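# Push the crate into the taped floor outline

## Task

Using any number of the three robots, shove the crate until it rests flat on the floor within the taped outline and squared up with it; it must not be tipped over. Afterwards release it and back the robots away. No robot may fall or be left leaning, and the crate must stay in place without a robot holding it.

## Robot and tools

Robots: three identical Hello Robot Stretch 3 units named r1, r2 and r3. Each has a two-wheel differential base (0.33 m long, 0.34 m wide, a passive omni wheel at the rear), a mast with a lift, and a telescoping arm that reaches out to the robot's right side. The base cannot move sideways; to bring the gripper forward you drive the base. Spinning in place pivots about the point midway between the drive wheels, 0.05 m behind the front edge. With the arm retracted and the wrist folded, the swept circle has radius 0.28 m; an unfolded level wrist reaches outside it.

Frames: base frame has its origin on the floor between the drive wheels, x forward, y left, z up. hand_pose is reported in it, at the spot where closed fingertips meet. The odometry frame is the base frame at scene start. Each robot reports in its own frames, so relative positions between robots come only from images, lidar_m, wrist_depth_mm and head_depth_mm.

execute_actions: argument actions is a list holding one action (or empty, which only returns state and images). The action is an object keyed by robot name; each robot entry may contain base, joints and contact_limits. All listed motions start at once. base holds exactly one command, an offset relative to where the base last reported itself: translate_m (metres, -1 to 1, positive forward) or rotate_rad (radians, -3.2 to 3.2, positive counter-clockwise seen from above). joints holds absolute targets by name: lift_m 0 to 1.1 (arm height), arm_m 0 to 0.52 (extension), wrist_yaw_rad -1.345 to 4.42 (0 along the arm, positive toward the front, 3.0 folded over the base), wrist_pitch_rad -1.57 to 0.451 (0 level, negative tips fingers down), wrist_roll_rad -2.911 to 2.911, gripper_m -0.089 to 0.179 (larger is wider), head_pan_rad -3.953 to 1.73 (0 forward, positive left, -1.57 toward the arm), head_tilt_rad -1.53 to 0.419 (negative down). contact_limits takes arm_m as a motor effort percent 1 to 100 at which the arm motion halts with contact_stop; lower is softer, too low stops immediately. cameras optionally lists camera names such as r1_head_camera, r2_nav_camera, r3_wrist_camera, or all; omitted or null gives all, [] gives none. Unknown keys or out-of-range values cause the whole call to be rejected. Anything omitted may keep pushing toward its previous target. No action runs past 15 s.

wait: seconds 0 to 10; nothing new commanded, returns state and images. zoom_image: camera name plus region [x0, y0, x1, y1] in pixels from the top-left, at most 504 by 504, on a camera in the latest full result. finished_scene: scene is the current scene's number; irreversible, and the goal must hold at that moment.

Results: base_status and joint_status tell how each commanded motion ended: done (for the base, the wheels turned the full amount even if slipping), off_target (stopped short, may still push), contact_stop, time_out, torque_fault (those drop the target). A lift or arm stopped by contact goes slack until commanded again. on_its_own covers uncommanded parts; its held at value is the target, not the position. motor_effort is percent of maximum, positive toward larger joint values, with the peak in brackets; readings are noisy and biased. Positive wheel effort pushes forward. base_odometry counts wheel turns only. turned_by_wheels and turned_by_imu give turning since last result. base_tilt gives forward and right lean in degrees with a few degrees of fixed bias. lidar_m: 12 distances in metres from the base origin, 30-degree sectors counter-clockwise starting straight ahead (4th left, 7th behind, 10th right), scanning one plane 0.17 m high, range 0.15 to 12 m, '-' for nothing; low lift can hide sectors 5, 6, 9, 10. wrist_depth_mm (45 to 1000) and head_depth_mm (280 to 4000, sideways image) are 7x7 grids of median depth from top left.

Speed: with lift_m under 0.30, arm_m under 0.03 and wrist_yaw_rad over 2.54 the base reaches 0.30 m/s and 1.9 rad/s; otherwise 0.10 m/s and 0.63 rad/s.

Hazards: robots pressing against each other fails the run; once bases touch, any further driving is a hard press, and nothing in the state reports such contact. Identical drive commands can differ by up to 2.5 cm per metre between robots. Arm pushes against something rigid with the gripper above about 0.45 m can tip a robot; repeated pushes after a contact_stop are worse. Driving while hooked on a fixed object, or snagging furniture (especially in reverse), can tip it: undo in small steps, withdraw the gripper, and lower lift_m to about 0.2 if it stays tilted. Fold or unfold the wrist only with lift_m 0.32 to 0.95, wrist_pitch_rad -0.4, roll near 0; keep pitch at -0.5 or lower when yaw is below -0.4. Wrist servos shut off for 10 s after sustained strain. Base, wrist and head have no contact stop. Loose objects may get nudged occasionally. Avoid tipping the crate, slams and hard hits; push gently, then back off so nothing holds the crate at the end.

Each tool is called after "Emit:" in YAML: its name, and indented under it one key for each argument.

## Session

Emit:
execute_actions:
  actions: []

Scene clock: 0.00 s.
r1.base_odometry: x=+0.000 y=+0.000 heading=+0.000 (m, m, rad; r1's odometry frame)
r1.turned_by_wheels: +0.000 (rad since the last result)
r1.turned_by_imu: +0.000 (rad since the last result)
r1.base_tilt: forward=-2.0 right=-0.3 (deg)
r1.lidar_m: 2.29 1.42 1.21 3.19 2.45 2.41 0.75 0.76 2.47 2.63 2.40 2.36
r1.head_depth_mm: 1713 2302 2289 2271 2280 2244 2198 / 1711 2412 2467 2446 2452 2410 2302 / 1732 2524 2647 2591 2632 2587 2290 / 1744 2602 2837 2807 2781 2764 2271 / 1751 2583 3113 3013 3021 2937 2265 / 1747 2585 3301 3293 3272 3177 2266 / 1756 2599 3648 3603 3474 2811 2059
r1.base_status: not commanded
r1.joint_positions: lift_m=+0.484 arm_m=-0.003 wrist_yaw_rad=+3.076 wrist_pitch_rad=-0.383 wrist_roll_rad=+0.017 gripper_m=+0.037 head_pan_rad=-0.001 head_tilt_rad=-0.011
r1.joint_status: not commanded
r1.motor_effort: left_wheel=+1 right_wheel=+0 lift_m=+21 arm_m=+0 wrist_yaw_rad=+0 wrist_pitch_rad=+6 wrist_roll_rad=+0 gripper_m=+0 head_pan_rad=+0 head_tilt_rad=+2 (%)
r1.hand_pose: x=-0.0063 y=+0.0860 z=+0.5051 quat_wxyz=(+0.158, +0.704, +0.111, +0.684) (m; r1's base frame)
r1.wrist_depth_mm: - - - - - - - / - - - - - - - / - - - - - - - / - - - - - - - / 945 944 - 917 998 947 938 / 796 783 - 769 821 791 788 / 669 691 - 671 664 705 670
r2.base_odometry: x=+0.000 y=+0.000 heading=+0.000 (m, m, rad; r2's odometry frame)
r2.turned_by_wheels: +0.000 (rad since the last result)
r2.turned_by_imu: +0.000 (rad since the last result)
r2.base_tilt: forward=-1.1 right=+1.9 (deg)
r2.lidar_m: 0.85 0.83 0.87 1.25 4.14 2.51 3.99 1.23 1.43 2.29 2.67 1.11
r2.head_depth_mm: 1056 1064 1080 1090 1105 1115 1133 / 990 1000 1010 1021 1032 1046 1058 / 934 941 952 960 971 982 990 / 879 887 897 906 916 923 932 / 834 843 850 857 865 872 879 / 793 800 804 813 820 827 836 / 755 760 765 772 778 788 793
r2.base_status: not commanded
r2.joint_positions: lift_m=+0.349 arm_m=-0.001 wrist_yaw_rad=+2.911 wrist_pitch_rad=-0.475 wrist_roll_rad=-0.020 gripper_m=+0.037 head_pan_rad=-0.005 head_tilt_rad=+0.009
r2.joint_status: not commanded
r2.motor_effort: left_wheel=+0 right_wheel=+0 lift_m=+34 arm_m=+0 wrist_yaw_rad=+0 wrist_pitch_rad=+5 wrist_roll_rad=+0 gripper_m=-1 head_pan_rad=+0 head_tilt_rad=+2 (%)
r2.hand_pose: x=+0.0283 y=+0.0667 z=+0.3490 quat_wxyz=(+0.244, +0.695, +0.089, +0.671) (m; r2's base frame)
r2.wrist_depth_mm: - - - - 944 750 634 / - - - - - 802 663 / - - - - 972 844 702 / 849 - 810 797 778 752 708 / 700 671 687 654 655 630 616 / 586 580 - 553 521 538 529 / 506 513 - - 484 469 464
r3.base_odometry: x=+0.000 y=+0.000 heading=+0.000 (m, m, rad; r3's odometry frame)
r3.turned_by_wheels: +0.000 (rad since the last result)
r3.turned_by_imu: +0.000 (rad since the last result)
r3.base_tilt: forward=-0.7 right=+1.2 (deg)
r3.lidar_m: 2.63 2.44 2.48 2.65 2.43 2.47 3.15 1.81 2.41 2.49 2.30 2.34
r3.head_depth_mm: 2222 2696 2734 2751 2752 2759 2240 / 2234 3013 3061 3018 3084 3011 2220 / 2227 3055 3140 3166 3176 3080 2224 / 2224 2868 2860 2959 2981 2952 2211 / 2262 2652 2673 2726 2739 2755 2210 / 2265 2500 2507 2549 2580 2616 2185 / 2246 2359 2390 2412 2423 2444 2196
r3.base_status: not commanded
r3.joint_positions: lift_m=+0.571 arm_m=+0.001 wrist_yaw_rad=+2.927 wrist_pitch_rad=-0.600 wrist_roll_rad=+0.020 gripper_m=+0.037 head_pan_rad=-0.012 head_tilt_rad=+0.005
r3.joint_status: not commanded
r3.motor_effort: left_wheel=+0 right_wheel=+1 lift_m=+30 arm_m=+0 wrist_yaw_rad=+0 wrist_pitch_rad=+4 wrist_roll_rad=+0 gripper_m=-1 head_pan_rad=+0 head_tilt_rad=+1 (%)
r3.hand_pose: x=+0.0209 y=+0.0475 z=+0.5454 quat_wxyz=(+0.282, +0.700, +0.133, +0.643) (m; r3's base frame)
r3.wrist_depth_mm: - - - - - - - / - - - - - - - / - - - - - - - / 904 909 890 902 908 886 896 / 801 787 - 781 808 789 776 / 720 705 - 704 707 695 700 / 637 639 - 645 633 625 626
pictures: r1_head_camera (sideways: a quarter turn clockwise sets it upright), r1_nav_camera (sideways: a quarter turn counterclockwise sets it upright), r1_wrist_camera, r2_head_camera (sideways: a quarter turn clockwise sets it upright), r2_nav_camera (sideways: a quarter turn counterclockwise sets it upright), r2_wrist_camera, r3_head_camera (sideways: a quarter turn clockwise sets it upright), r3_nav_camera (sideways: a quarter turn counterclockwise sets it upright), r3_wrist_camera
Images, in order (width x height): r1_head_camera 896x504, r1_nav_camera 672x504, r1_wrist_camera 644x364, r2_head_camera 896x504, r2_nav_camera 672x504, r2_wrist_camera 644x364, r3_head_camera 896x504, r3_nav_camera 672x504, r3_wrist_camera 644x364.

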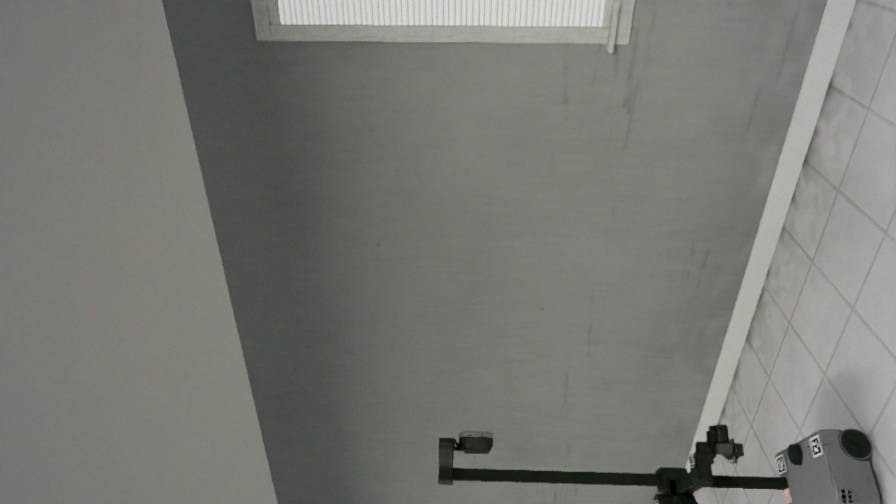

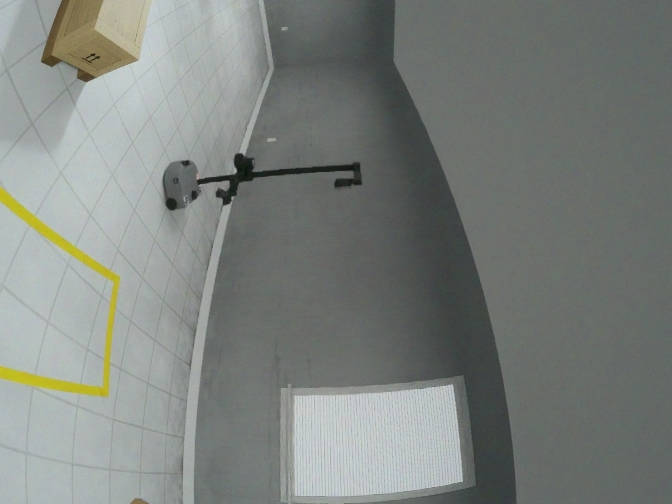

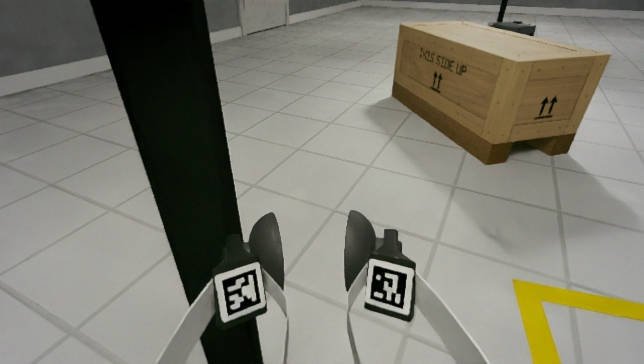

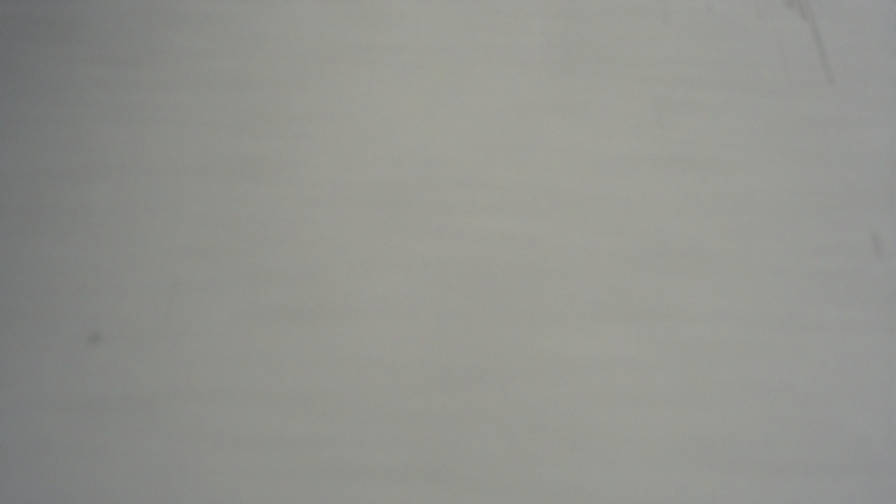

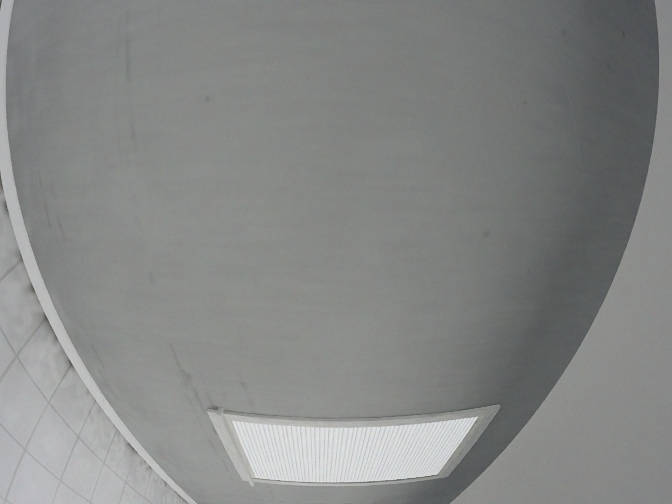

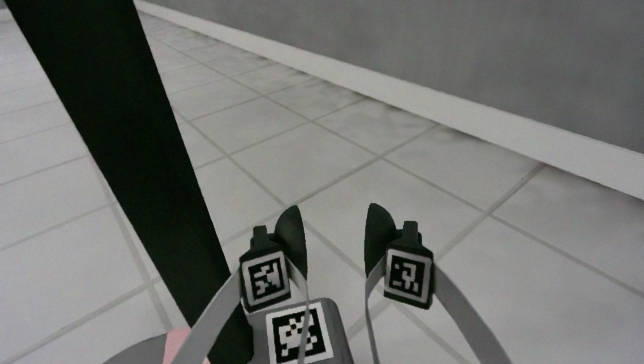

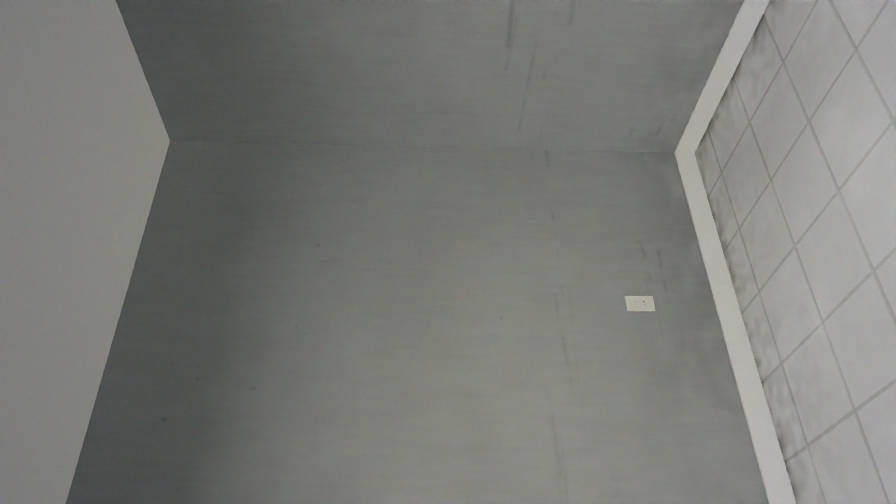

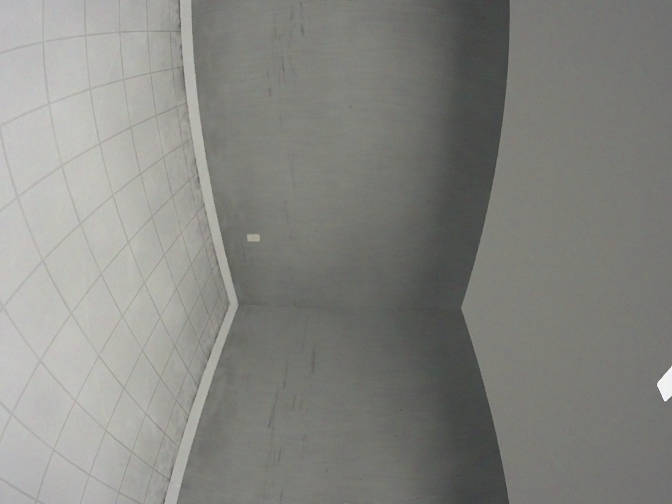

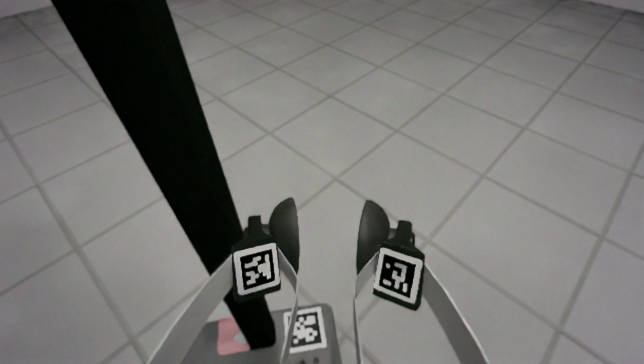

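Emit:
execute_actions:
  actions:
    - {"r1":{"joints":{"head_pan_rad":0.5,"head_tilt_rad":-0.9,"lift_m":0.27}},"r2":{"joints":{"head_pan_rad":-2.4,"head_tilt_rad":-0.7,"lift_m":0.27}},"r3":{"joints":{"head_pan_rad":-2.5,"head_tilt_rad":-0.6,"lift_m":0.27,"wrist_pitch_rad":-0.4}}}
  cameras: ["r1_nav_camera","r2_nav_camera","r3_nav_camera","r1_head_camera"]

Scene clock: 6.00 s.
r1.base_odometry: x=+0.000 y=+0.000 heading=+0.000 (m, m, rad; r1's odometry frame)
r1.turned_by_wheels: +0.000 (rad since the last result)
r1.turned_by_imu: +0.002 (rad since the last result)
r1.base_tilt: forward=-2.0 right=-0.4 (deg)
r1.lidar_m: 2.30 1.42 1.21 3.18 2.46 2.40 0.75 0.76 2.48 2.63 2.40 2.36
r1.head_depth_mm: 2826 2847 2174 1773 1502 1287 1131 / 3119 2612 2181 1781 1488 1279 1124 / 3545 2624 2148 1751 1475 1272 1117 / - 2779 2159 1740 1467 1267 1116 / - 2745 2127 1723 1457 1257 1110 / 3844 2728 2065 1711 1449 1260 1108 / 3781 2685 1564 1611 1439 1256 1101
r1.base_status: not commanded
r1.joint_positions: lift_m=+0.270 arm_m=-0.003 wrist_yaw_rad=+3.076 wrist_pitch_rad=-0.384 wrist_roll_rad=+0.017 gripper_m=+0.037 head_pan_rad=+0.493 head_tilt_rad=-0.889
r1.joint_status: all done
r1.motor_effort: left_wheel=+1(1) right_wheel=+0(0) lift_m=+18(15) arm_m=+1(1) wrist_yaw_rad=+0(0) wrist_pitch_rad=+7(6) wrist_roll_rad=+0(0) gripper_m=-1(0) head_pan_rad=+3(27) head_tilt_rad=-5(37) (%)
r1.hand_pose: x=-0.0063 y=+0.0858 z=+0.2905 quat_wxyz=(+0.159, +0.704, +0.111, +0.684) (m; r1's base frame)
r1.wrist_depth_mm: - - - - - - - / - - - - - - - / 970 - 981 - 992 988 - / 781 752 759 763 758 782 773 / 601 608 - 611 672 617 617 / 516 512 - 530 543 519 526 / 453 - - - 442 450 441
r2.base_odometry: x=+0.000 y=+0.000 heading=+0.000 (m, m, rad; r2's odometry frame)
r2.turned_by_wheels: +0.000 (rad since the last result)
r2.turned_by_imu: -0.001 (rad since the last result)
r2.base_tilt: forward=-1.1 right=+1.7 (deg)
r2.lidar_m: 0.85 0.83 0.87 1.25 4.14 2.51 3.96 1.23 1.43 2.28 2.67 1.11
r2.head_depth_mm: 3387 3457 1819 1918 1647 1395 1214 / 3456 3398 1783 1818 1631 1391 1212 / 3561 3367 1765 1727 1614 1384 1201 / 3658 3291 1737 1661 1613 1374 1196 / 3777 3281 2396 1869 1601 1367 1192 / 3881 3201 2413 1898 1584 1353 1186 / 3897 3184 2376 1878 1579 1353 1175
r2.base_status: not commanded
r2.joint_positions: lift_m=+0.271 arm_m=-0.001 wrist_yaw_rad=+2.911 wrist_pitch_rad=-0.475 wrist_roll_rad=-0.020 gripper_m=+0.037 head_pan_rad=-2.393 head_tilt_rad=-0.691
r2.joint_status: all done
r2.motor_effort: left_wheel=+0(0) right_wheel=+0(0) lift_m=+13(30) arm_m=+0(0) wrist_yaw_rad=+0(0) wrist_pitch_rad=+5(5) wrist_roll_rad=+0(0) gripper_m=+0(0) head_pan_rad=-4(42) head_tilt_rad=-4(36) (%)
r2.hand_pose: x=+0.0283 y=+0.0667 z=+0.2708 quat_wxyz=(+0.244, +0.695, +0.089, +0.671) (m; r2's base frame)
r2.wrist_depth_mm: - - - - 942 752 634 / - - - - 979 799 664 / 933 - 867 832 814 774 699 / 714 - 677 658 644 636 617 / 588 570 580 545 551 526 509 / 491 501 - 462 434 450 441 / - - - - 402 389 388
r3.base_odometry: x=+0.000 y=+0.000 heading=+0.000 (m, m, rad; r3's odometry frame)
r3.turned_by_wheels: +0.000 (rad since the last result)
r3.turned_by_imu: +0.000 (rad since the last result)
r3.base_tilt: forward=-0.7 right=+1.3 (deg)
r3.lidar_m: 2.63 2.44 2.48 2.66 2.43 2.47 3.14 1.81 2.41 2.48 2.30 2.33
r3.head_depth_mm: - - 2661 2141 1705 1448 1236 / - - 2085 2105 1714 1444 1244 / - 3755 2210 2118 1720 1447 1236 / - - 2407 2130 1716 1449 1243 / - - 2785 2125 1715 1454 1246 / - - 2838 2153 1732 1451 1249 / - - 2823 2147 1731 1440 1249
r3.base_status: not commanded
r3.joint_positions: lift_m=+0.270 arm_m=+0.001 wrist_yaw_rad=+2.927 wrist_pitch_rad=-0.423 wrist_roll_rad=+0.020 gripper_m=+0.037 head_pan_rad=-2.493 head_tilt_rad=-0.592
r3.joint_status: all done
r3.motor_effort: left_wheel=+1(0) right_wheel=+1(1) lift_m=+24(26) arm_m=+0(0) wrist_yaw_rad=+0(0) wrist_pitch_rad=+8(8) wrist_roll_rad=+0(0) gripper_m=+0(0) head_pan_rad=-5(56) head_tilt_rad=-6(45) (%)
r3.hand_pose: x=+0.0264 y=+0.0729 z=+0.2819 quat_wxyz=(+0.223, +0.710, +0.071, +0.665) (m; r3's base frame)
r3.wrist_depth_mm: - - - - - - - / - - - - - - - / 816 - 808 816 820 814 817 / 648 630 650 650 654 653 649 / 544 543 558 545 560 540 543 / 472 - - - 464 460 461 / - - - - 403 407 404
pictures: r1_head_camera (sideways: a quarter turn clockwise sets it upright), r1_nav_camera (sideways: a quarter turn counterclockwise sets it upright), r2_nav_camera (sideways: a quarter turn counterclockwise sets it upright), r3_nav_camera (sideways: a quarter turn counterclockwise sets it upright)
Images, in order (width x height): r1_head_camera 896x504, r1_nav_camera 672x504, r2_nav_camera 672x504, r3_nav_camera 672x504.

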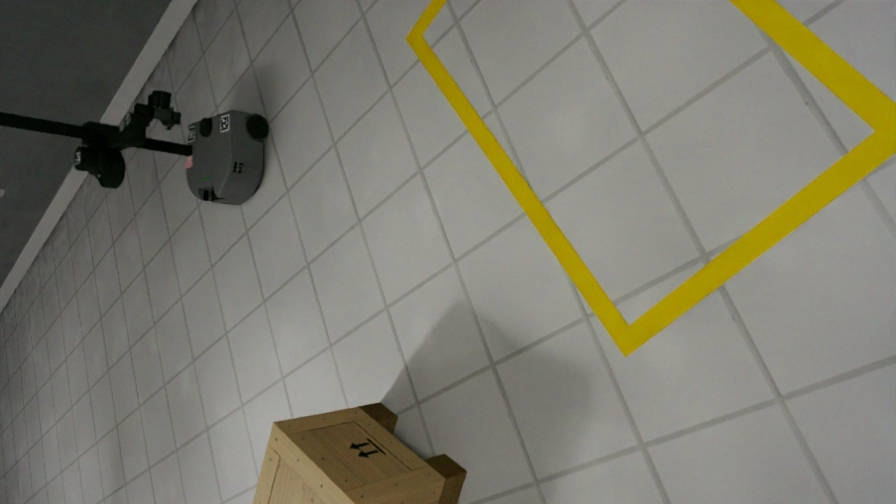

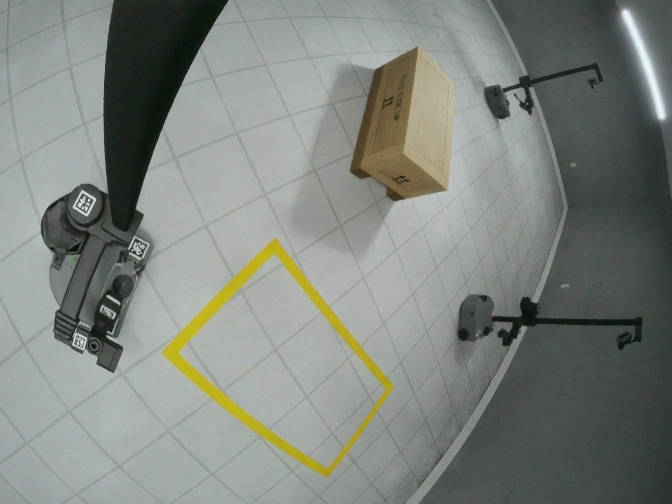

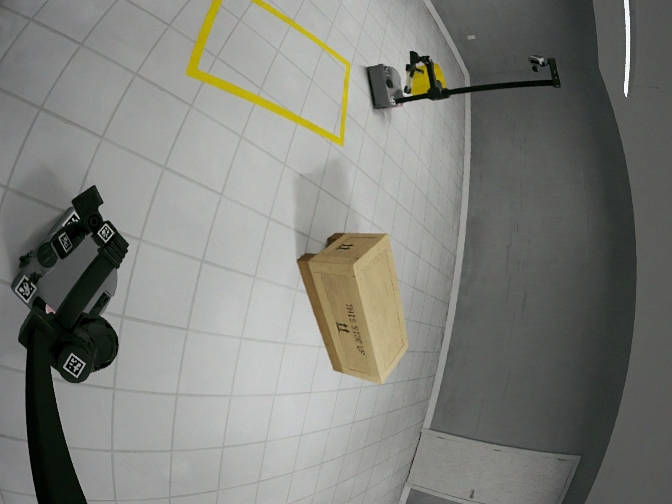

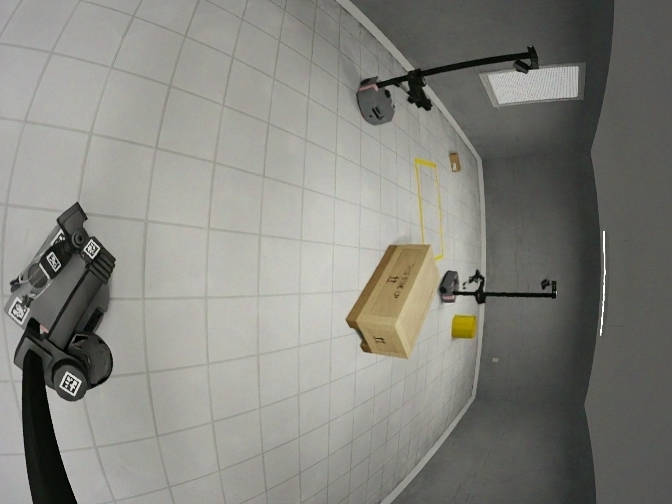

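Emit:
execute_actions:
  actions:
    - {"r1":{"base":{"rotate_rad":1.08},"joints":{"head_pan_rad":0,"head_tilt_rad":-1.0}},"r2":{"base":{"rotate_rad":-0.25}},"r3":{"base":{"rotate_rad":-2.9},"joints":{"head_pan_rad":0}}}
  cameras: []

Emit:
execute_actions:
  actions:
    - {"r1":{"base":{"translate_m":0.95}},"r2":{"base":{"translate_m":-1.0},"joints":{"head_pan_rad":-1.2}},"r3":{"base":{"translate_m":0.8}}}
  cameras: []

Emit:
execute_actions:
  actions:
    - {"r1":{"base":{"rotate_rad":-0.42}},"r2":{"base":{"translate_m":-0.6}}}
  cameras: ["r1_nav_camera","r2_nav_camera","r3_nav_camera"]

Scene clock: 38.03 s.
r1.base_odometry: x=+0.000 y=+0.000 heading=+1.080 (m, m, rad; r1's odometry frame)
r1.turned_by_wheels: +1.080 (rad since the last result)
r1.turned_by_imu: +1.084 (rad since the last result)
r1.base_tilt: forward=-2.0 right=-0.4 (deg)
r1.lidar_m: 1.21 3.12 2.45 2.40 0.75 0.78 2.48 2.66 2.39 2.36 2.30 1.37
r1.head_depth_mm: 3106 2367 1928 1628 1418 1249 1114 / 3046 2349 1813 1629 1410 1241 1114 / 2973 1645 1617 1613 1392 1234 1104 / 2919 1658 1737 1593 1385 1229 1100 / 2902 1782 1869 1594 1381 1222 1091 / 2868 2252 1858 1582 1377 1216 1091 / 2856 2218 1830 1568 1364 1203 1083
r1.base_status: done
r1.joint_positions: lift_m=+0.270 arm_m=-0.003 wrist_yaw_rad=+3.076 wrist_pitch_rad=-0.384 wrist_roll_rad=+0.017 gripper_m=+0.037 head_pan_rad=+0.007 head_tilt_rad=-0.988
r1.joint_status: all done
r1.motor_effort: left_wheel=-1(6) right_wheel=+3(8) lift_m=+19(18) arm_m=+0(0) wrist_yaw_rad=+0(0) wrist_pitch_rad=+6(6) wrist_roll_rad=+0(0) gripper_m=+0(0) head_pan_rad=-2(25) head_tilt_rad=-4(15) (%)
r1.hand_pose: x=-0.0063 y=+0.0858 z=+0.2905 quat_wxyz=(+0.159, +0.704, +0.111, +0.684) (m; r1's base frame)
r1.wrist_depth_mm: - - - - - - - / 634 - - - - - - / 638 892 - - 983 984 990 / 687 755 782 724 764 765 768 / 608 606 - 616 648 607 629 / 522 514 - 535 535 516 513 / 453 - - - 445 444 440
r2.base_odometry: x=+0.000 y=+0.000 heading=-0.250 (m, m, rad; r2's odometry frame)
r2.turned_by_wheels: -0.250 (rad since the last result)
r2.turned_by_imu: -0.254 (rad since the last result)
r2.base_tilt: forward=-1.1 right=+1.9 (deg)
r2.lidar_m: 0.92 0.83 0.83 1.00 1.90 2.44 2.51 1.39 1.23 2.28 4.18 1.49
r2.head_depth_mm: 3490 3459 2501 1994 1651 1394 1215 / 3497 3374 2487 1980 1636 1387 1209 / 3484 3359 1896 1952 1621 1386 1199 / 3450 3262 1797 1847 1605 1374 1197 / 3546 3263 1727 1736 1606 1363 1191 / 3547 3180 1699 1640 1584 1351 1184 / 3530 3165 2291 1820 1564 1355 1180
r2.base_status: done
r2.joint_positions: lift_m=+0.271 arm_m=-0.001 wrist_yaw_rad=+2.911 wrist_pitch_rad=-0.475 wrist_roll_rad=-0.020 gripper_m=+0.037 head_pan_rad=-2.393 head_tilt_rad=-0.692
r2.joint_status: not commanded
r2.motor_effort: left_wheel=+2(12) right_wheel=-1(5) lift_m=+13(13) arm_m=+0(0) wrist_yaw_rad=+1(0) wrist_pitch_rad=+5(5) wrist_roll_rad=+0(0) gripper_m=+0(0) head_pan_rad=-4(4) head_tilt_rad=-4(4) (%)
r2.hand_pose: x=+0.0283 y=+0.0667 z=+0.2708 quat_wxyz=(+0.244, +0.695, +0.089, +0.671) (m; r2's base frame)
r2.wrist_depth_mm: - - - 984 819 703 626 / - - - - 888 753 662 / 929 - 845 845 811 770 696 / 713 - 673 656 648 626 612 / 579 565 582 546 554 523 511 / 496 503 - 465 436 450 446 / - - - - 400 393 386
r3.base_odometry: x=+0.000 y=+0.000 heading=-2.900 (m, m, rad; r3's odometry frame)
r3.turned_by_wheels: -2.900 (rad since the last result)
r3.turned_by_imu: -2.850 (rad since the last result)
r3.base_tilt: forward=-0.7 right=+1.3 (deg)
r3.lidar_m: 1.81 1.85 2.44 2.33 2.31 2.50 2.46 2.45 2.65 2.48 2.43 2.67
r3.head_depth_mm: 3582 3653 2750 2123 1715 1439 1243 / - - 2780 2127 1721 1442 1246 / - - 2799 2121 1722 1451 1241 / - - 2824 2122 1718 1441 1247 / - - 2225 2133 1719 1448 1241 / - - 2073 2053 1717 1444 1250 / - 3608 2134 2149 1719 1442 1245
r3.base_status: done
r3.joint_positions: lift_m=+0.270 arm_m=+0.001 wrist_yaw_rad=+2.927 wrist_pitch_rad=-0.422 wrist_roll_rad=+0.020 gripper_m=+0.037 head_pan_rad=-0.007 head_tilt_rad=-0.593
r3.joint_status: all done
r3.motor_effort: left_wheel=+3(11) right_wheel=-1(9) lift_m=+23(23) arm_m=+0(1) wrist_yaw_rad=+0(0) wrist_pitch_rad=+8(8) wrist_roll_rad=+0(0) gripper_m=-1(1) head_pan_rad=+4(57) head_tilt_rad=-5(5) (%)
r3.hand_pose: x=+0.0264 y=+0.0729 z=+0.2819 quat_wxyz=(+0.223, +0.710, +0.071, +0.665) (m; r3's base frame)
r3.wrist_depth_mm: - - - - - - - / - - - - - - - / 827 - 810 818 818 815 823 / 654 626 653 651 649 651 655 / 544 539 565 537 564 538 539 / 470 - - - 465 461 466 / - - - - 404 406 403
pictures: none
No camera images: the call's "cameras" was empty. Leave "cameras" out to get every camera's image.

Scene clock: 43.07 s.
r1.base_odometry: x=+0.448 y=+0.838 heading=+1.080 (m, m, rad; r1's odometry frame)
r1.turned_by_wheels: +0.000 (rad since the last result)
r1.turned_by_imu: +0.003 (rad since the last result)
r1.base_tilt: forward=-2.0 right=-0.4 (deg)
r1.lidar_m: 0.37 0.81 2.34 2.31 2.49 1.52 3.41 3.17 2.49 2.46 0.57 0.30
r1.head_depth_mm: 3062 2364 1936 1633 1016 1253 1115 / 3025 2293 1913 1589 996 1181 1102 / 2730 2256 1916 1143 988 964 1104 / 2626 2214 1367 1133 1020 1200 1097 / 2879 2266 1319 1145 1325 1220 1089 / 2828 2265 1866 1451 1371 1215 1092 / 2809 2241 1831 1571 1365 1206 1081
r1.base_status: done
r1.joint_positions: lift_m=+0.270 arm_m=-0.003 wrist_yaw_rad=+3.076 wrist_pitch_rad=-0.384 wrist_roll_rad=+0.017 gripper_m=+0.037 head_pan_rad=+0.007 head_tilt_rad=-0.989
r1.joint_status: not commanded
r1.motor_effort: left_wheel=-1(4) right_wheel=+3(9) lift_m=+18(19) arm_m=+0(1) wrist_yaw_rad=+0(0) wrist_pitch_rad=+6(6) wrist_roll_rad=+0(0) gripper_m=+0(0) head_pan_rad=-2(3) head_tilt_rad=-5(5) (%)
r1.hand_pose: x=-0.0063 y=+0.0858 z=+0.2905 quat_wxyz=(+0.159, +0.704, +0.111, +0.684) (m; r1's base frame)
r1.wrist_depth_mm: - - - - - - - / - - - - - - - / - 996 996 974 - - - / 762 772 744 761 796 779 772 / 609 621 - 619 639 632 613 / 513 511 - 537 544 511 517 / 459 - - - 451 452 452
r2.base_odometry: x=-0.969 y=+0.247 heading=-0.250 (m, m, rad; r2's odometry frame)
r2.turned_by_wheels: +0.000 (rad since the last result)
r2.turned_by_imu: -0.001 (rad since the last result)
r2.base_tilt: forward=-1.3 right=+1.8 (deg)
r2.lidar_m: 1.76 1.58 1.59 1.91 3.60 3.83 1.09 3.14 0.98 0.97 1.04 2.84
r2.head_depth_mm: - 3426 2528 1425 1305 1397 1217 / - 2933 2338 1407 1407 1392 1208 / - 3170 2004 1409 1505 1381 1207 / - 3179 2439 1937 1570 1374 1201 / - 3241 2410 1939 1597 1369 1191 / - 3224 2380 1905 1579 1358 1187 / - 3159 2365 1896 1569 1347 1178
r2.base_status: done
r2.joint_positions: lift_m=+0.271 arm_m=-0.001 wrist_yaw_rad=+2.911 wrist_pitch_rad=-0.475 wrist_roll_rad=-0.020 gripper_m=+0.037 head_pan_rad=-1.207 head_tilt_rad=-0.692
r2.joint_status: all done
r2.motor_effort: left_wheel=+2(8) right_wheel=-2(5) lift_m=+13(13) arm_m=+0(0) wrist_yaw_rad=+0(0) wrist_pitch_rad=+5(5) wrist_roll_rad=+0(0) gripper_m=-1(0) head_pan_rad=+3(43) head_tilt_rad=-3(3) (%)
r2.hand_pose: x=+0.0283 y=+0.0667 z=+0.2708 quat_wxyz=(+0.244, +0.695, +0.089, +0.671) (m; r2's base frame)
r2.wrist_depth_mm: - - - - - - - / - - - - - - - / 927 - 866 826 821 790 770 / 712 - 681 660 643 622 621 / 578 570 580 551 545 520 515 / 492 500 - 461 436 451 441 / - - - - 398 393 389
r3.base_odometry: x=-0.777 y=-0.192 heading=-2.900 (m, m, rad; r3's odometry frame)
r3.turned_by_wheels: +0.000 (rad since the last result)
r3.turned_by_imu: +0.003 (rad since the last result)
r3.base_tilt: forward=-0.7 right=+1.2 (deg)
r3.lidar_m: 1.23 1.05 3.29 1.16 2.61 2.84 3.22 3.18 2.72 2.16 2.13 2.35
r3.head_depth_mm: 3161 3354 2789 2115 1717 1436 1241 / 3685 3802 2781 2133 1712 1448 1249 / - - 2788 2133 1717 1445 1247 / - - 2809 2135 1715 1441 1239 / - - 2804 2123 1684 1449 1251 / - 3607 2823 1538 1516 1446 1241 / - 3867 2694 1536 1380 1447 1251
r3.base_status: done
r3.joint_positions: lift_m=+0.270 arm_m=+0.001 wrist_yaw_rad=+2.927 wrist_pitch_rad=-0.422 wrist_roll_rad=+0.020 gripper_m=+0.037 head_pan_rad=-0.007 head_tilt_rad=-0.593
r3.joint_status: not commanded
r3.motor_effort: left_wheel=+2(10) right_wheel=-1(5) lift_m=+24(24) arm_m=-1(0) wrist_yaw_rad=-1(0) wrist_pitch_rad=+8(8) wrist_roll_rad=+0(0) gripper_m=-1(0) head_pan_rad=+4(4) head_tilt_rad=-4(3) (%)
r3.hand_pose: x=+0.0265 y=+0.0730 z=+0.2821 quat_wxyz=(+0.222, +0.710, +0.071, +0.665) (m; r3's base frame)
r3.wrist_depth_mm: - - - - - - - / - - - - - - - / 825 - 823 827 825 824 813 / 650 630 658 655 652 659 656 / 544 542 560 546 566 542 541 / 471 - - - 461 467 460 / - - - - 402 405 406
pictures: none
No camera images: the call's "cameras" was empty. Leave "cameras" out to get every camera's image.

Scene clock: 46.70 s.
r1.base_odometry: x=+0.448 y=+0.838 heading=+0.660 (m, m, rad; r1's odometry frame)
r1.turned_by_wheels: -0.420 (rad since the last result)
r1.turned_by_imu: -0.420 (rad since the last result)
r1.base_tilt: forward=-1.9 right=-0.4 (deg)
r1.lidar_m: 0.30 0.41 2.75 2.31 2.31 2.60 1.52 3.43 2.94 2.47 2.46 0.33
r1.head_depth_mm: 3073 2338 1927 1637 1417 1241 1117 / 3004 2353 1914 1621 1407 1232 1103 / 2987 2316 1900 1611 1046 1236 1105 / 2960 2285 1888 1133 978 1148 1102 / 2568 2045 1878 1124 982 1179 1094 / 2663 2103 1858 1115 1026 1217 1088 / 2651 2119 1831 1114 1206 1212 1083
r1.base_status: done
r1.joint_positions: lift_m=+0.270 arm_m=-0.003 wrist_yaw_rad=+3.076 wrist_pitch_rad=-0.384 wrist_roll_rad=+0.017 gripper_m=+0.037 head_pan_rad=+0.007 head_tilt_rad=-0.989
r1.joint_status: not commanded
r1.motor_effort: left_wheel=+2(8) right_wheel=-2(8) lift_m=+19(19) arm_m=+1(0) wrist_yaw_rad=+1(1) wrist_pitch_rad=+6(6) wrist_roll_rad=+0(0) gripper_m=+0(0) head_pan_rad=-2(2) head_tilt_rad=-4(5) (%)
r1.hand_pose: x=-0.0063 y=+0.0858 z=+0.2905 quat_wxyz=(+0.159, +0.704, +0.111, +0.684) (m; r1's base frame)
r1.wrist_depth_mm: - - - - - - - / - - - - - - - / - 957 993 971 - - 734 / 749 765 746 763 761 780 688 / 619 626 - 617 646 624 576 / 509 517 - 527 540 515 512 / 449 - - - 447 443 444
r2.base_odometry: x=-1.550 y=+0.395 heading=-0.250 (m, m, rad; r2's odometry frame)
r2.turned_by_wheels: +0.000 (rad since the last result)
r2.turned_by_imu: -0.001 (rad since the last result)
r2.base_tilt: forward=-1.3 right=+1.8 (deg)
r2.lidar_m: 2.26 2.03 2.04 2.46 3.42 3.44 0.49 0.60 2.72 0.92 0.97 3.63
r2.head_depth_mm: 3974 3469 2531 1998 1640 1396 1218 / - 3401 2517 1492 1600 1396 1209 / - 3340 2476 1403 1400 1388 1206 / - 3298 2436 1391 1503 1373 1200 / - 2803 2009 1446 1550 1365 1192 / - 3059 1702 1499 1596 1348 1186 / - 3153 2375 1685 1575 1345 1173
r2.base_status: done
r2.joint_positions: lift_m=+0.271 arm_m=-0.001 wrist_yaw_rad=+2.911 wrist_pitch_rad=-0.475 wrist_roll_rad=-0.020 gripper_m=+0.037 head_pan_rad=-1.207 head_tilt_rad=-0.692
r2.joint_status: not commanded
r2.motor_effort: left_wheel=+2(9) right_wheel=-2(7) lift_m=+13(13) arm_m=+0(0) wrist_yaw_rad=+0(0) wrist_pitch_rad=+5(5) wrist_roll_rad=+0(0) gripper_m=-1(0) head_pan_rad=+3(3) head_tilt_rad=-4(4) (%)
r2.hand_pose: x=+0.0283 y=+0.0667 z=+0.2708 quat_wxyz=(+0.244, +0.695, +0.089, +0.671) (m; r2's base frame)
r2.wrist_depth_mm: - - - - - - - / - - - - - - - / 917 - 870 842 808 789 771 / 713 - 671 660 652 633 616 / 579 566 575 542 553 524 512 / 488 499 - 463 440 450 443 / - - - - 398 391 390
r3.base_odometry: x=-0.777 y=-0.192 heading=-2.900 (m, m, rad; r3's odometry frame)
r3.turned_by_wheels: +0.000 (rad since the last result)
r3.turned_by_imu: +0.000 (rad since the last result)
r3.base_tilt: forward=-0.7 right=+1.3 (deg)
r3.lidar_m: 1.23 1.05 3.28 0.60 2.62 2.83 3.20 3.18 2.71 2.16 2.13 2.35
r3.head_depth_mm: 3192 3349 2812 2139 1722 1439 1248 / 3656 3798 2764 2113 1717 1435 1238 / - - 2772 2129 1720 1439 1236 / - - 2769 2138 1725 1449 1245 / - - 2785 2113 1679 1447 1242 / - 3567 2785 1513 1533 1455 1246 / - 3870 2583 1531 1383 1450 1243
r3.base_status: not commanded
r3.joint_positions: lift_m=+0.270 arm_m=+0.001 wrist_yaw_rad=+2.927 wrist_pitch_rad=-0.422 wrist_roll_rad=+0.020 gripper_m=+0.037 head_pan_rad=-0.007 head_tilt_rad=-0.593
r3.joint_status: not commanded
r3.motor_effort: left_wheel=+2(2) right_wheel=-1(1) lift_m=+24(24) arm_m=+0(0) wrist_yaw_rad=+0(0) wrist_pitch_rad=+8(7) wrist_roll_rad=+0(0) gripper_m=-1(1) head_pan_rad=+4(4) head_tilt_rad=-5(5) (%)
r3.hand_pose: x=+0.0265 y=+0.0730 z=+0.2821 quat_wxyz=(+0.222, +0.710, +0.071, +0.665) (m; r3's base frame)
r3.wrist_depth_mm: - - - - - - - / - - 673 676 - - - / 825 - 527 514 829 822 827 / 652 626 524 523 648 653 649 / 543 541 541 543 560 544 538 / 471 - - - 460 462 460 / - - - - 406 403 406
pictures: r1_nav_camera (sideways: a quarter turn counterclockwise sets it upright), r2_nav_camera (sideways: a quarter turn counterclockwise sets it upright), r3_nav_camera (sideways: a quarter turn counterclockwise sets it upright)
Images, in order (width x height): r1_nav_camera 672x504, r2_nav_camera 672x504, r3_nav_camera 672x504.

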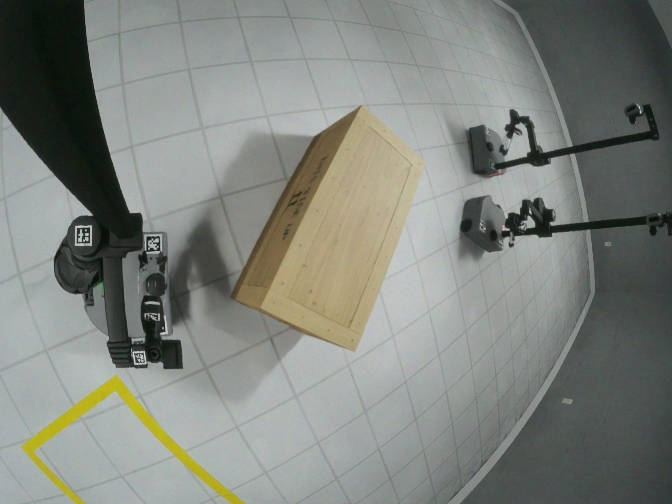

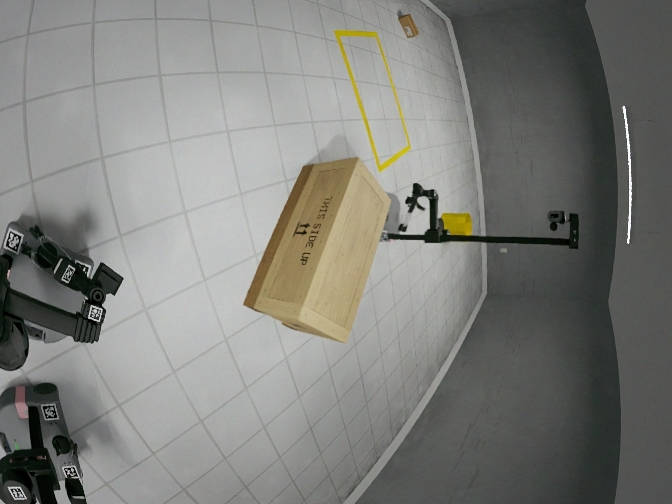

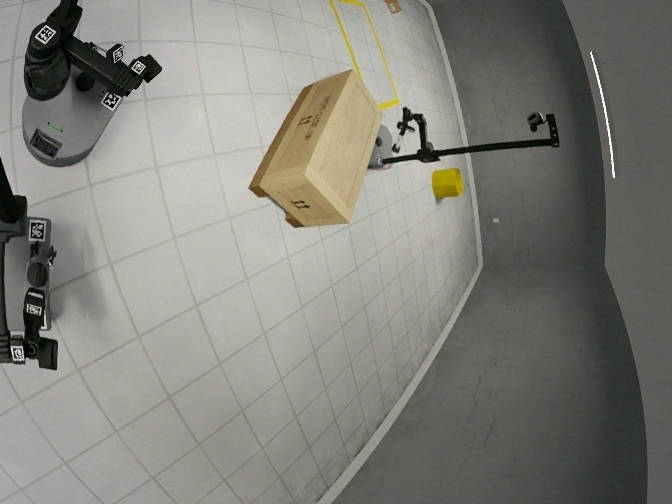

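Emit:
execute_actions:
  actions:
    - {"r1":{"base":{"translate_m":0.23}},"r3":{"base":{"rotate_rad":-0.5}}}
  cameras: []

Emit:
execute_actions:
  actions:
    - {"r1":{"base":{"translate_m":0.5}},"r3":{"base":{"translate_m":0.8}},"r2":{"base":{"rotate_rad":-0.73},"joints":{"head_pan_rad":0}}}
  cameras: ["r1_nav_camera","r2_nav_camera","r3_nav_camera"]

Scene clock: 54.73 s.
r1.base_odometry: x=+0.630 y=+0.979 heading=+0.660 (m, m, rad; r1's odometry frame)
r1.turned_by_wheels: +0.000 (rad since the last result)
r1.turned_by_imu: +0.002 (rad since the last result)
r1.base_tilt: forward=-2.0 right=-0.4 (deg)
r1.lidar_m: - 0.15 0.35 2.38 2.38 2.67 1.75 3.64 2.86 2.40 2.38 -
r1.head_depth_mm: 3057 2357 1931 1641 1417 1246 1110 / 3006 2338 1919 1622 1399 1233 1111 / 2995 2323 1919 1619 1400 886 1086 / 2943 2285 1890 1603 980 871 802 / 2676 1922 1847 1589 978 865 1053 / 2748 1955 1845 1578 973 862 1087 / 2742 2010 1834 1103 964 902 1088
r1.base_status: done
r1.joint_positions: lift_m=+0.270 arm_m=-0.003 wrist_yaw_rad=+3.076 wrist_pitch_rad=-0.384 wrist_roll_rad=+0.017 gripper_m=+0.037 head_pan_rad=+0.007 head_tilt_rad=-0.989
r1.joint_status: not commanded
r1.motor_effort: left_wheel=+2(9) right_wheel=-2(7) lift_m=+19(18) arm_m=+0(0) wrist_yaw_rad=+1(0) wrist_pitch_rad=+7(6) wrist_roll_rad=+0(0) gripper_m=+0(1) head_pan_rad=-2(2) head_tilt_rad=-4(5) (%)
r1.hand_pose: x=-0.0063 y=+0.0858 z=+0.2905 quat_wxyz=(+0.159, +0.704, +0.111, +0.684) (m; r1's base frame)
r1.wrist_depth_mm: - - - - - - 312 / - - - - - - 230 / - 990 986 - - 585 211 / 746 769 755 759 767 476 199 / 626 608 - 626 643 393 185 / 517 517 - 537 529 345 173 / 457 - - - 443 286 163
r2.base_odometry: x=-1.550 y=+0.395 heading=-0.250 (m, m, rad; r2's odometry frame)
r2.turned_by_wheels: +0.000 (rad since the last result)
r2.turned_by_imu: -0.001 (rad since the last result)
r2.base_tilt: forward=-1.4 right=+1.7 (deg)
r2.lidar_m: 2.26 2.03 2.04 2.46 3.44 3.47 0.46 0.47 2.72 0.92 0.97 3.63
r2.head_depth_mm: 3969 3455 2517 1998 1649 1406 1218 / - 3414 2485 1496 1592 1395 1205 / - 3363 2476 1396 1403 1383 1204 / - 3302 2443 1389 1495 1372 1199 / - 1916 1828 1453 1555 1365 1190 / - 3201 1711 1500 1588 1365 1185 / - 3145 2344 1684 1564 1343 1177
r2.base_status: not commanded
r2.joint_positions: lift_m=+0.271 arm_m=-0.001 wrist_yaw_rad=+2.911 wrist_pitch_rad=-0.475 wrist_roll_rad=-0.020 gripper_m=+0.037 head_pan_rad=-1.207 head_tilt_rad=-0.692
r2.joint_status: not commanded
r2.motor_effort: left_wheel=+2(3) right_wheel=-1(2) lift_m=+13(13) arm_m=+0(0) wrist_yaw_rad=+0(0) wrist_pitch_rad=+5(5) wrist_roll_rad=+0(0) gripper_m=+0(0) head_pan_rad=+3(3) head_tilt_rad=-3(3) (%)
r2.hand_pose: x=+0.0283 y=+0.0667 z=+0.2708 quat_wxyz=(+0.244, +0.695, +0.089, +0.671) (m; r2's base frame)
r2.wrist_depth_mm: - - - - - - - / - - - - - - - / 914 - 866 835 803 792 770 / 713 - 680 666 649 627 610 / 582 568 571 546 549 524 513 / 493 502 - 464 436 450 442 / - - - - 399 395 391
r3.base_odometry: x=-0.777 y=-0.192 heading=+2.883 (m, m, rad; r3's odometry frame)
r3.turned_by_wheels: -0.500 (rad since the last result)
r3.turned_by_imu: -0.491 (rad since the last result)
r3.base_tilt: forward=-0.7 right=+1.3 (deg)
r3.lidar_m: 2.38 1.19 1.05 3.21 0.60 2.61 2.87 3.22 3.18 2.65 2.15 2.13
r3.head_depth_mm: 2025 2209 2392 2127 1702 1443 1236 / 2182 2336 2557 2133 1721 1444 1239 / 2332 2552 2664 2150 1730 1443 1240 / 2502 2790 2792 2136 1718 1448 1247 / 2731 3081 2777 2109 1714 1450 1244 / 2987 3374 2810 2142 1723 1447 1246 / 3331 3626 2788 2137 1724 1446 1240
r3.base_status: done
r3.joint_positions: lift_m=+0.270 arm_m=+0.001 wrist_yaw_rad=+2.927 wrist_pitch_rad=-0.422 wrist_roll_rad=+0.020 gripper_m=+0.037 head_pan_rad=-0.007 head_tilt_rad=-0.593
r3.joint_status: not commanded
r3.motor_effort: left_wheel=+2(9) right_wheel=-2(9) lift_m=+24(24) arm_m=+0(0) wrist_yaw_rad=+0(0) wrist_pitch_rad=+8(8) wrist_roll_rad=+0(0) gripper_m=-1(1) head_pan_rad=+4(5) head_tilt_rad=-4(4) (%)
r3.hand_pose: x=+0.0265 y=+0.0730 z=+0.2821 quat_wxyz=(+0.222, +0.710, +0.071, +0.665) (m; r3's base frame)
r3.wrist_depth_mm: - - - - - 916 934 / - - - - - 972 - / 489 - 555 827 815 822 819 / 415 446 563 647 656 648 647 / 451 446 544 542 563 542 539 / 468 - - - 463 461 463 / - - - - 404 407 406
pictures: none
No camera images: the call's "cameras" was empty. Leave "cameras" out to get every camera's image.

Scene clock: 59.17 s.
r1.base_odometry: x=+1.023 y=+1.287 heading=+0.660 (m, m, rad; r1's odometry frame)
r1.turned_by_wheels: +0.000 (rad since the last result)
r1.turned_by_imu: -0.488 (rad since the last result)
r1.base_tilt: forward=-2.0 right=-0.4 (deg)
r1.lidar_m: - - 0.15 0.21 2.41 2.40 2.77 1.81 3.69 2.76 2.39 -
r1.head_depth_mm: 2288 2358 1906 1632 1404 1242 1113 / 2518 2314 1904 1619 1401 1237 1109 / 2655 2307 1899 1603 1391 1236 1107 / 2807 2254 1871 1599 1387 892 804 / 2868 2246 1846 1585 1372 861 780 / 2813 2237 1839 1569 1363 859 784 / 2785 2212 1813 1568 1362 856 779
r1.base_status: translate_m off_target (by the wheels' count: +0.4997 of +0.5000)
r1.joint_positions: lift_m=+0.270 arm_m=-0.003 wrist_yaw_rad=+3.076 wrist_pitch_rad=-0.386 wrist_roll_rad=+0.017 gripper_m=+0.037 head_pan_rad=+0.001 head_tilt_rad=-0.995
r1.joint_status: not commanded
r1.on_its_own: left_wheel is at rest, and its effort (+33) is outside its rest range (-18 to +18); right_wheel is at rest, and its effort (+31) is outside its rest range (-18 to +18)
r1.motor_effort: left_wheel=+33(71) right_wheel=+31(78) lift_m=+21(23) arm_m=+1(0) wrist_yaw_rad=+1(4) wrist_pitch_rad=+7(8) wrist_roll_rad=+0(0) gripper_m=+0(1) head_pan_rad=+0(2) head_tilt_rad=-2(4) (%)
r1.hand_pose: x=-0.0063 y=+0.0856 z=+0.2898 quat_wxyz=(+0.160, +0.704, +0.112, +0.683) (m; r1's base frame)
r1.wrist_depth_mm: - - - 512 256 267 265 / - - - 552 173 142 149 / 962 992 - 589 174 107 98 / 754 761 755 648 177 103 79 / 615 608 - 577 169 104 73 / 516 500 - 529 156 106 74 / 465 - - - 220 104 75
r2.base_odometry: x=-1.550 y=+0.395 heading=-0.980 (m, m, rad; r2's odometry frame)
r2.turned_by_wheels: -0.730 (rad since the last result)
r2.turned_by_imu: -0.740 (rad since the last result)
r2.base_tilt: forward=-1.2 right=+1.7 (deg)
r2.lidar_m: 1.17 2.57 2.05 2.03 2.20 3.35 3.43 3.42 2.72 1.05 1.16 0.92
r2.head_depth_mm: - 3441 1762 1425 1354 1394 1218 / - 3436 1784 1453 1534 1394 1205 / - 3383 2484 1600 1611 1382 1204 / - 3280 2441 1934 1602 1374 1200 / - 3254 2423 1929 1593 1369 1193 / - 3210 2399 1905 1582 1361 1189 / - 3157 2352 1883 1575 1357 1173
r2.base_status: done
r2.joint_positions: lift_m=+0.271 arm_m=-0.001 wrist_yaw_rad=+2.911 wrist_pitch_rad=-0.475 wrist_roll_rad=-0.020 gripper_m=+0.037 head_pan_rad=-0.007 head_tilt_rad=-0.692
r2.joint_status: all done
r2.motor_effort: left_wheel=+2(13) right_wheel=-1(7) lift_m=+13(13) arm_m=+0(0) wrist_yaw_rad=+0(0) wrist_pitch_rad=+6(5) wrist_roll_rad=+0(0) gripper_m=+0(1) head_pan_rad=+3(42) head_tilt_rad=-3(3) (%)
r2.hand_pose: x=+0.0283 y=+0.0667 z=+0.2708 quat_wxyz=(+0.244, +0.695, +0.089, +0.671) (m; r2's base frame)
r2.wrist_depth_mm: - - - - - - - / - - - - - - - / 929 - 857 840 811 793 767 / 715 - 682 661 643 629 615 / 579 561 578 544 548 528 511 / 493 502 - 465 438 450 442 / - - - - 401 390 388
r3.base_odometry: x=-1.550 y=+0.013 heading=+2.884 (m, m, rad; r3's odometry frame)
r3.turned_by_wheels: +0.000 (rad since the last result)
r3.turned_by_imu: +0.003 (rad since the last result)
r3.base_tilt: forward=-0.7 right=+1.2 (deg)
r3.lidar_m: 1.69 2.68 3.07 0.83 3.24 1.17 3.56 3.72 3.68 1.88 1.54 1.54
r3.head_depth_mm: 1435 1551 1705 1877 1721 1445 1237 / 1534 1689 1848 2003 1719 1439 1243 / 1660 1815 2015 2103 1716 1450 1240 / 1795 1976 2224 2137 1718 1440 1239 / 1943 2170 2467 2141 1720 1446 1244 / 2149 2426 2674 2143 1720 1448 1240 / 2369 2718 2772 2130 1735 1445 1242
r3.base_status: done
r3.joint_positions: lift_m=+0.270 arm_m=+0.001 wrist_yaw_rad=+2.927 wrist_pitch_rad=-0.422 wrist_roll_rad=+0.020 gripper_m=+0.037 head_pan_rad=-0.007 head_tilt_rad=-0.594
r3.joint_status: not commanded
r3.motor_effort: left_wheel=+2(10) right_wheel=-2(6) lift_m=+24(24) arm_m=+0(1) wrist_yaw_rad=+0(1) wrist_pitch_rad=+8(8) wrist_roll_rad=+0(0) gripper_m=+0(0) head_pan_rad=+4(4) head_tilt_rad=-4(5) (%)
r3.hand_pose: x=+0.0265 y=+0.0730 z=+0.2821 quat_wxyz=(+0.222, +0.710, +0.071, +0.665) (m; r3's base frame)
r3.wrist_depth_mm: - - 773 817 - - - / - - 845 921 - - - / 821 - 817 812 812 817 822 / 654 624 657 659 650 659 653 / 543 548 558 539 560 541 545 / 470 - - - 461 464 463 / - - - - 404 405 405
pictures: r1_nav_camera (sideways: a quarter turn counterclockwise sets it upright), r2_nav_camera (sideways: a quarter turn counterclockwise sets it upright), r3_nav_camera (sideways: a quarter turn counterclockwise sets it upright)
Images, in order (width x height): r1_nav_camera 672x504, r2_nav_camera 672x504, r3_nav_camera 672x504.

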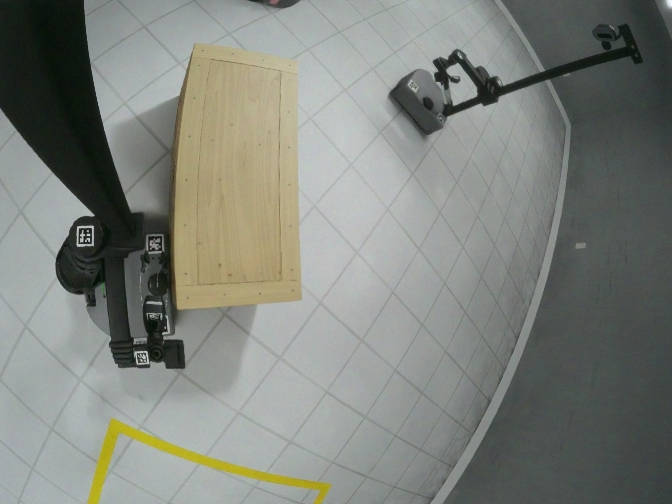

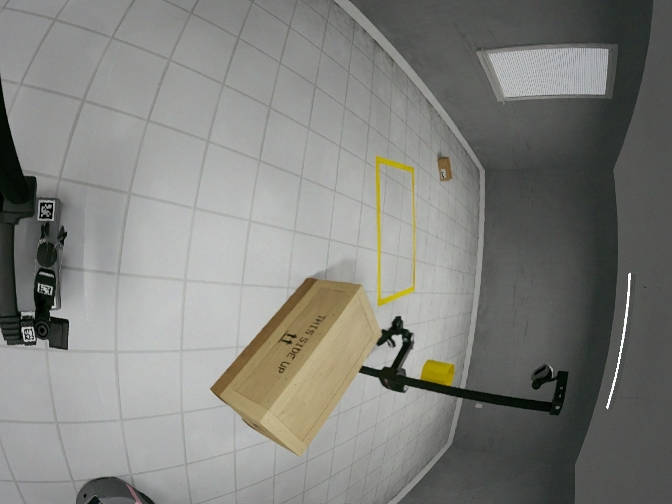

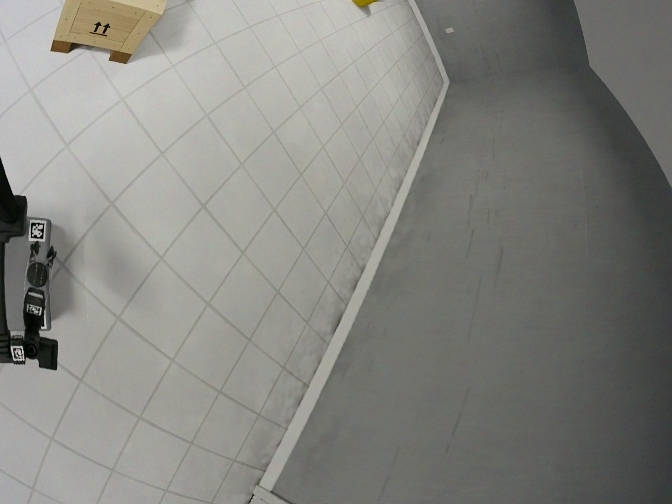

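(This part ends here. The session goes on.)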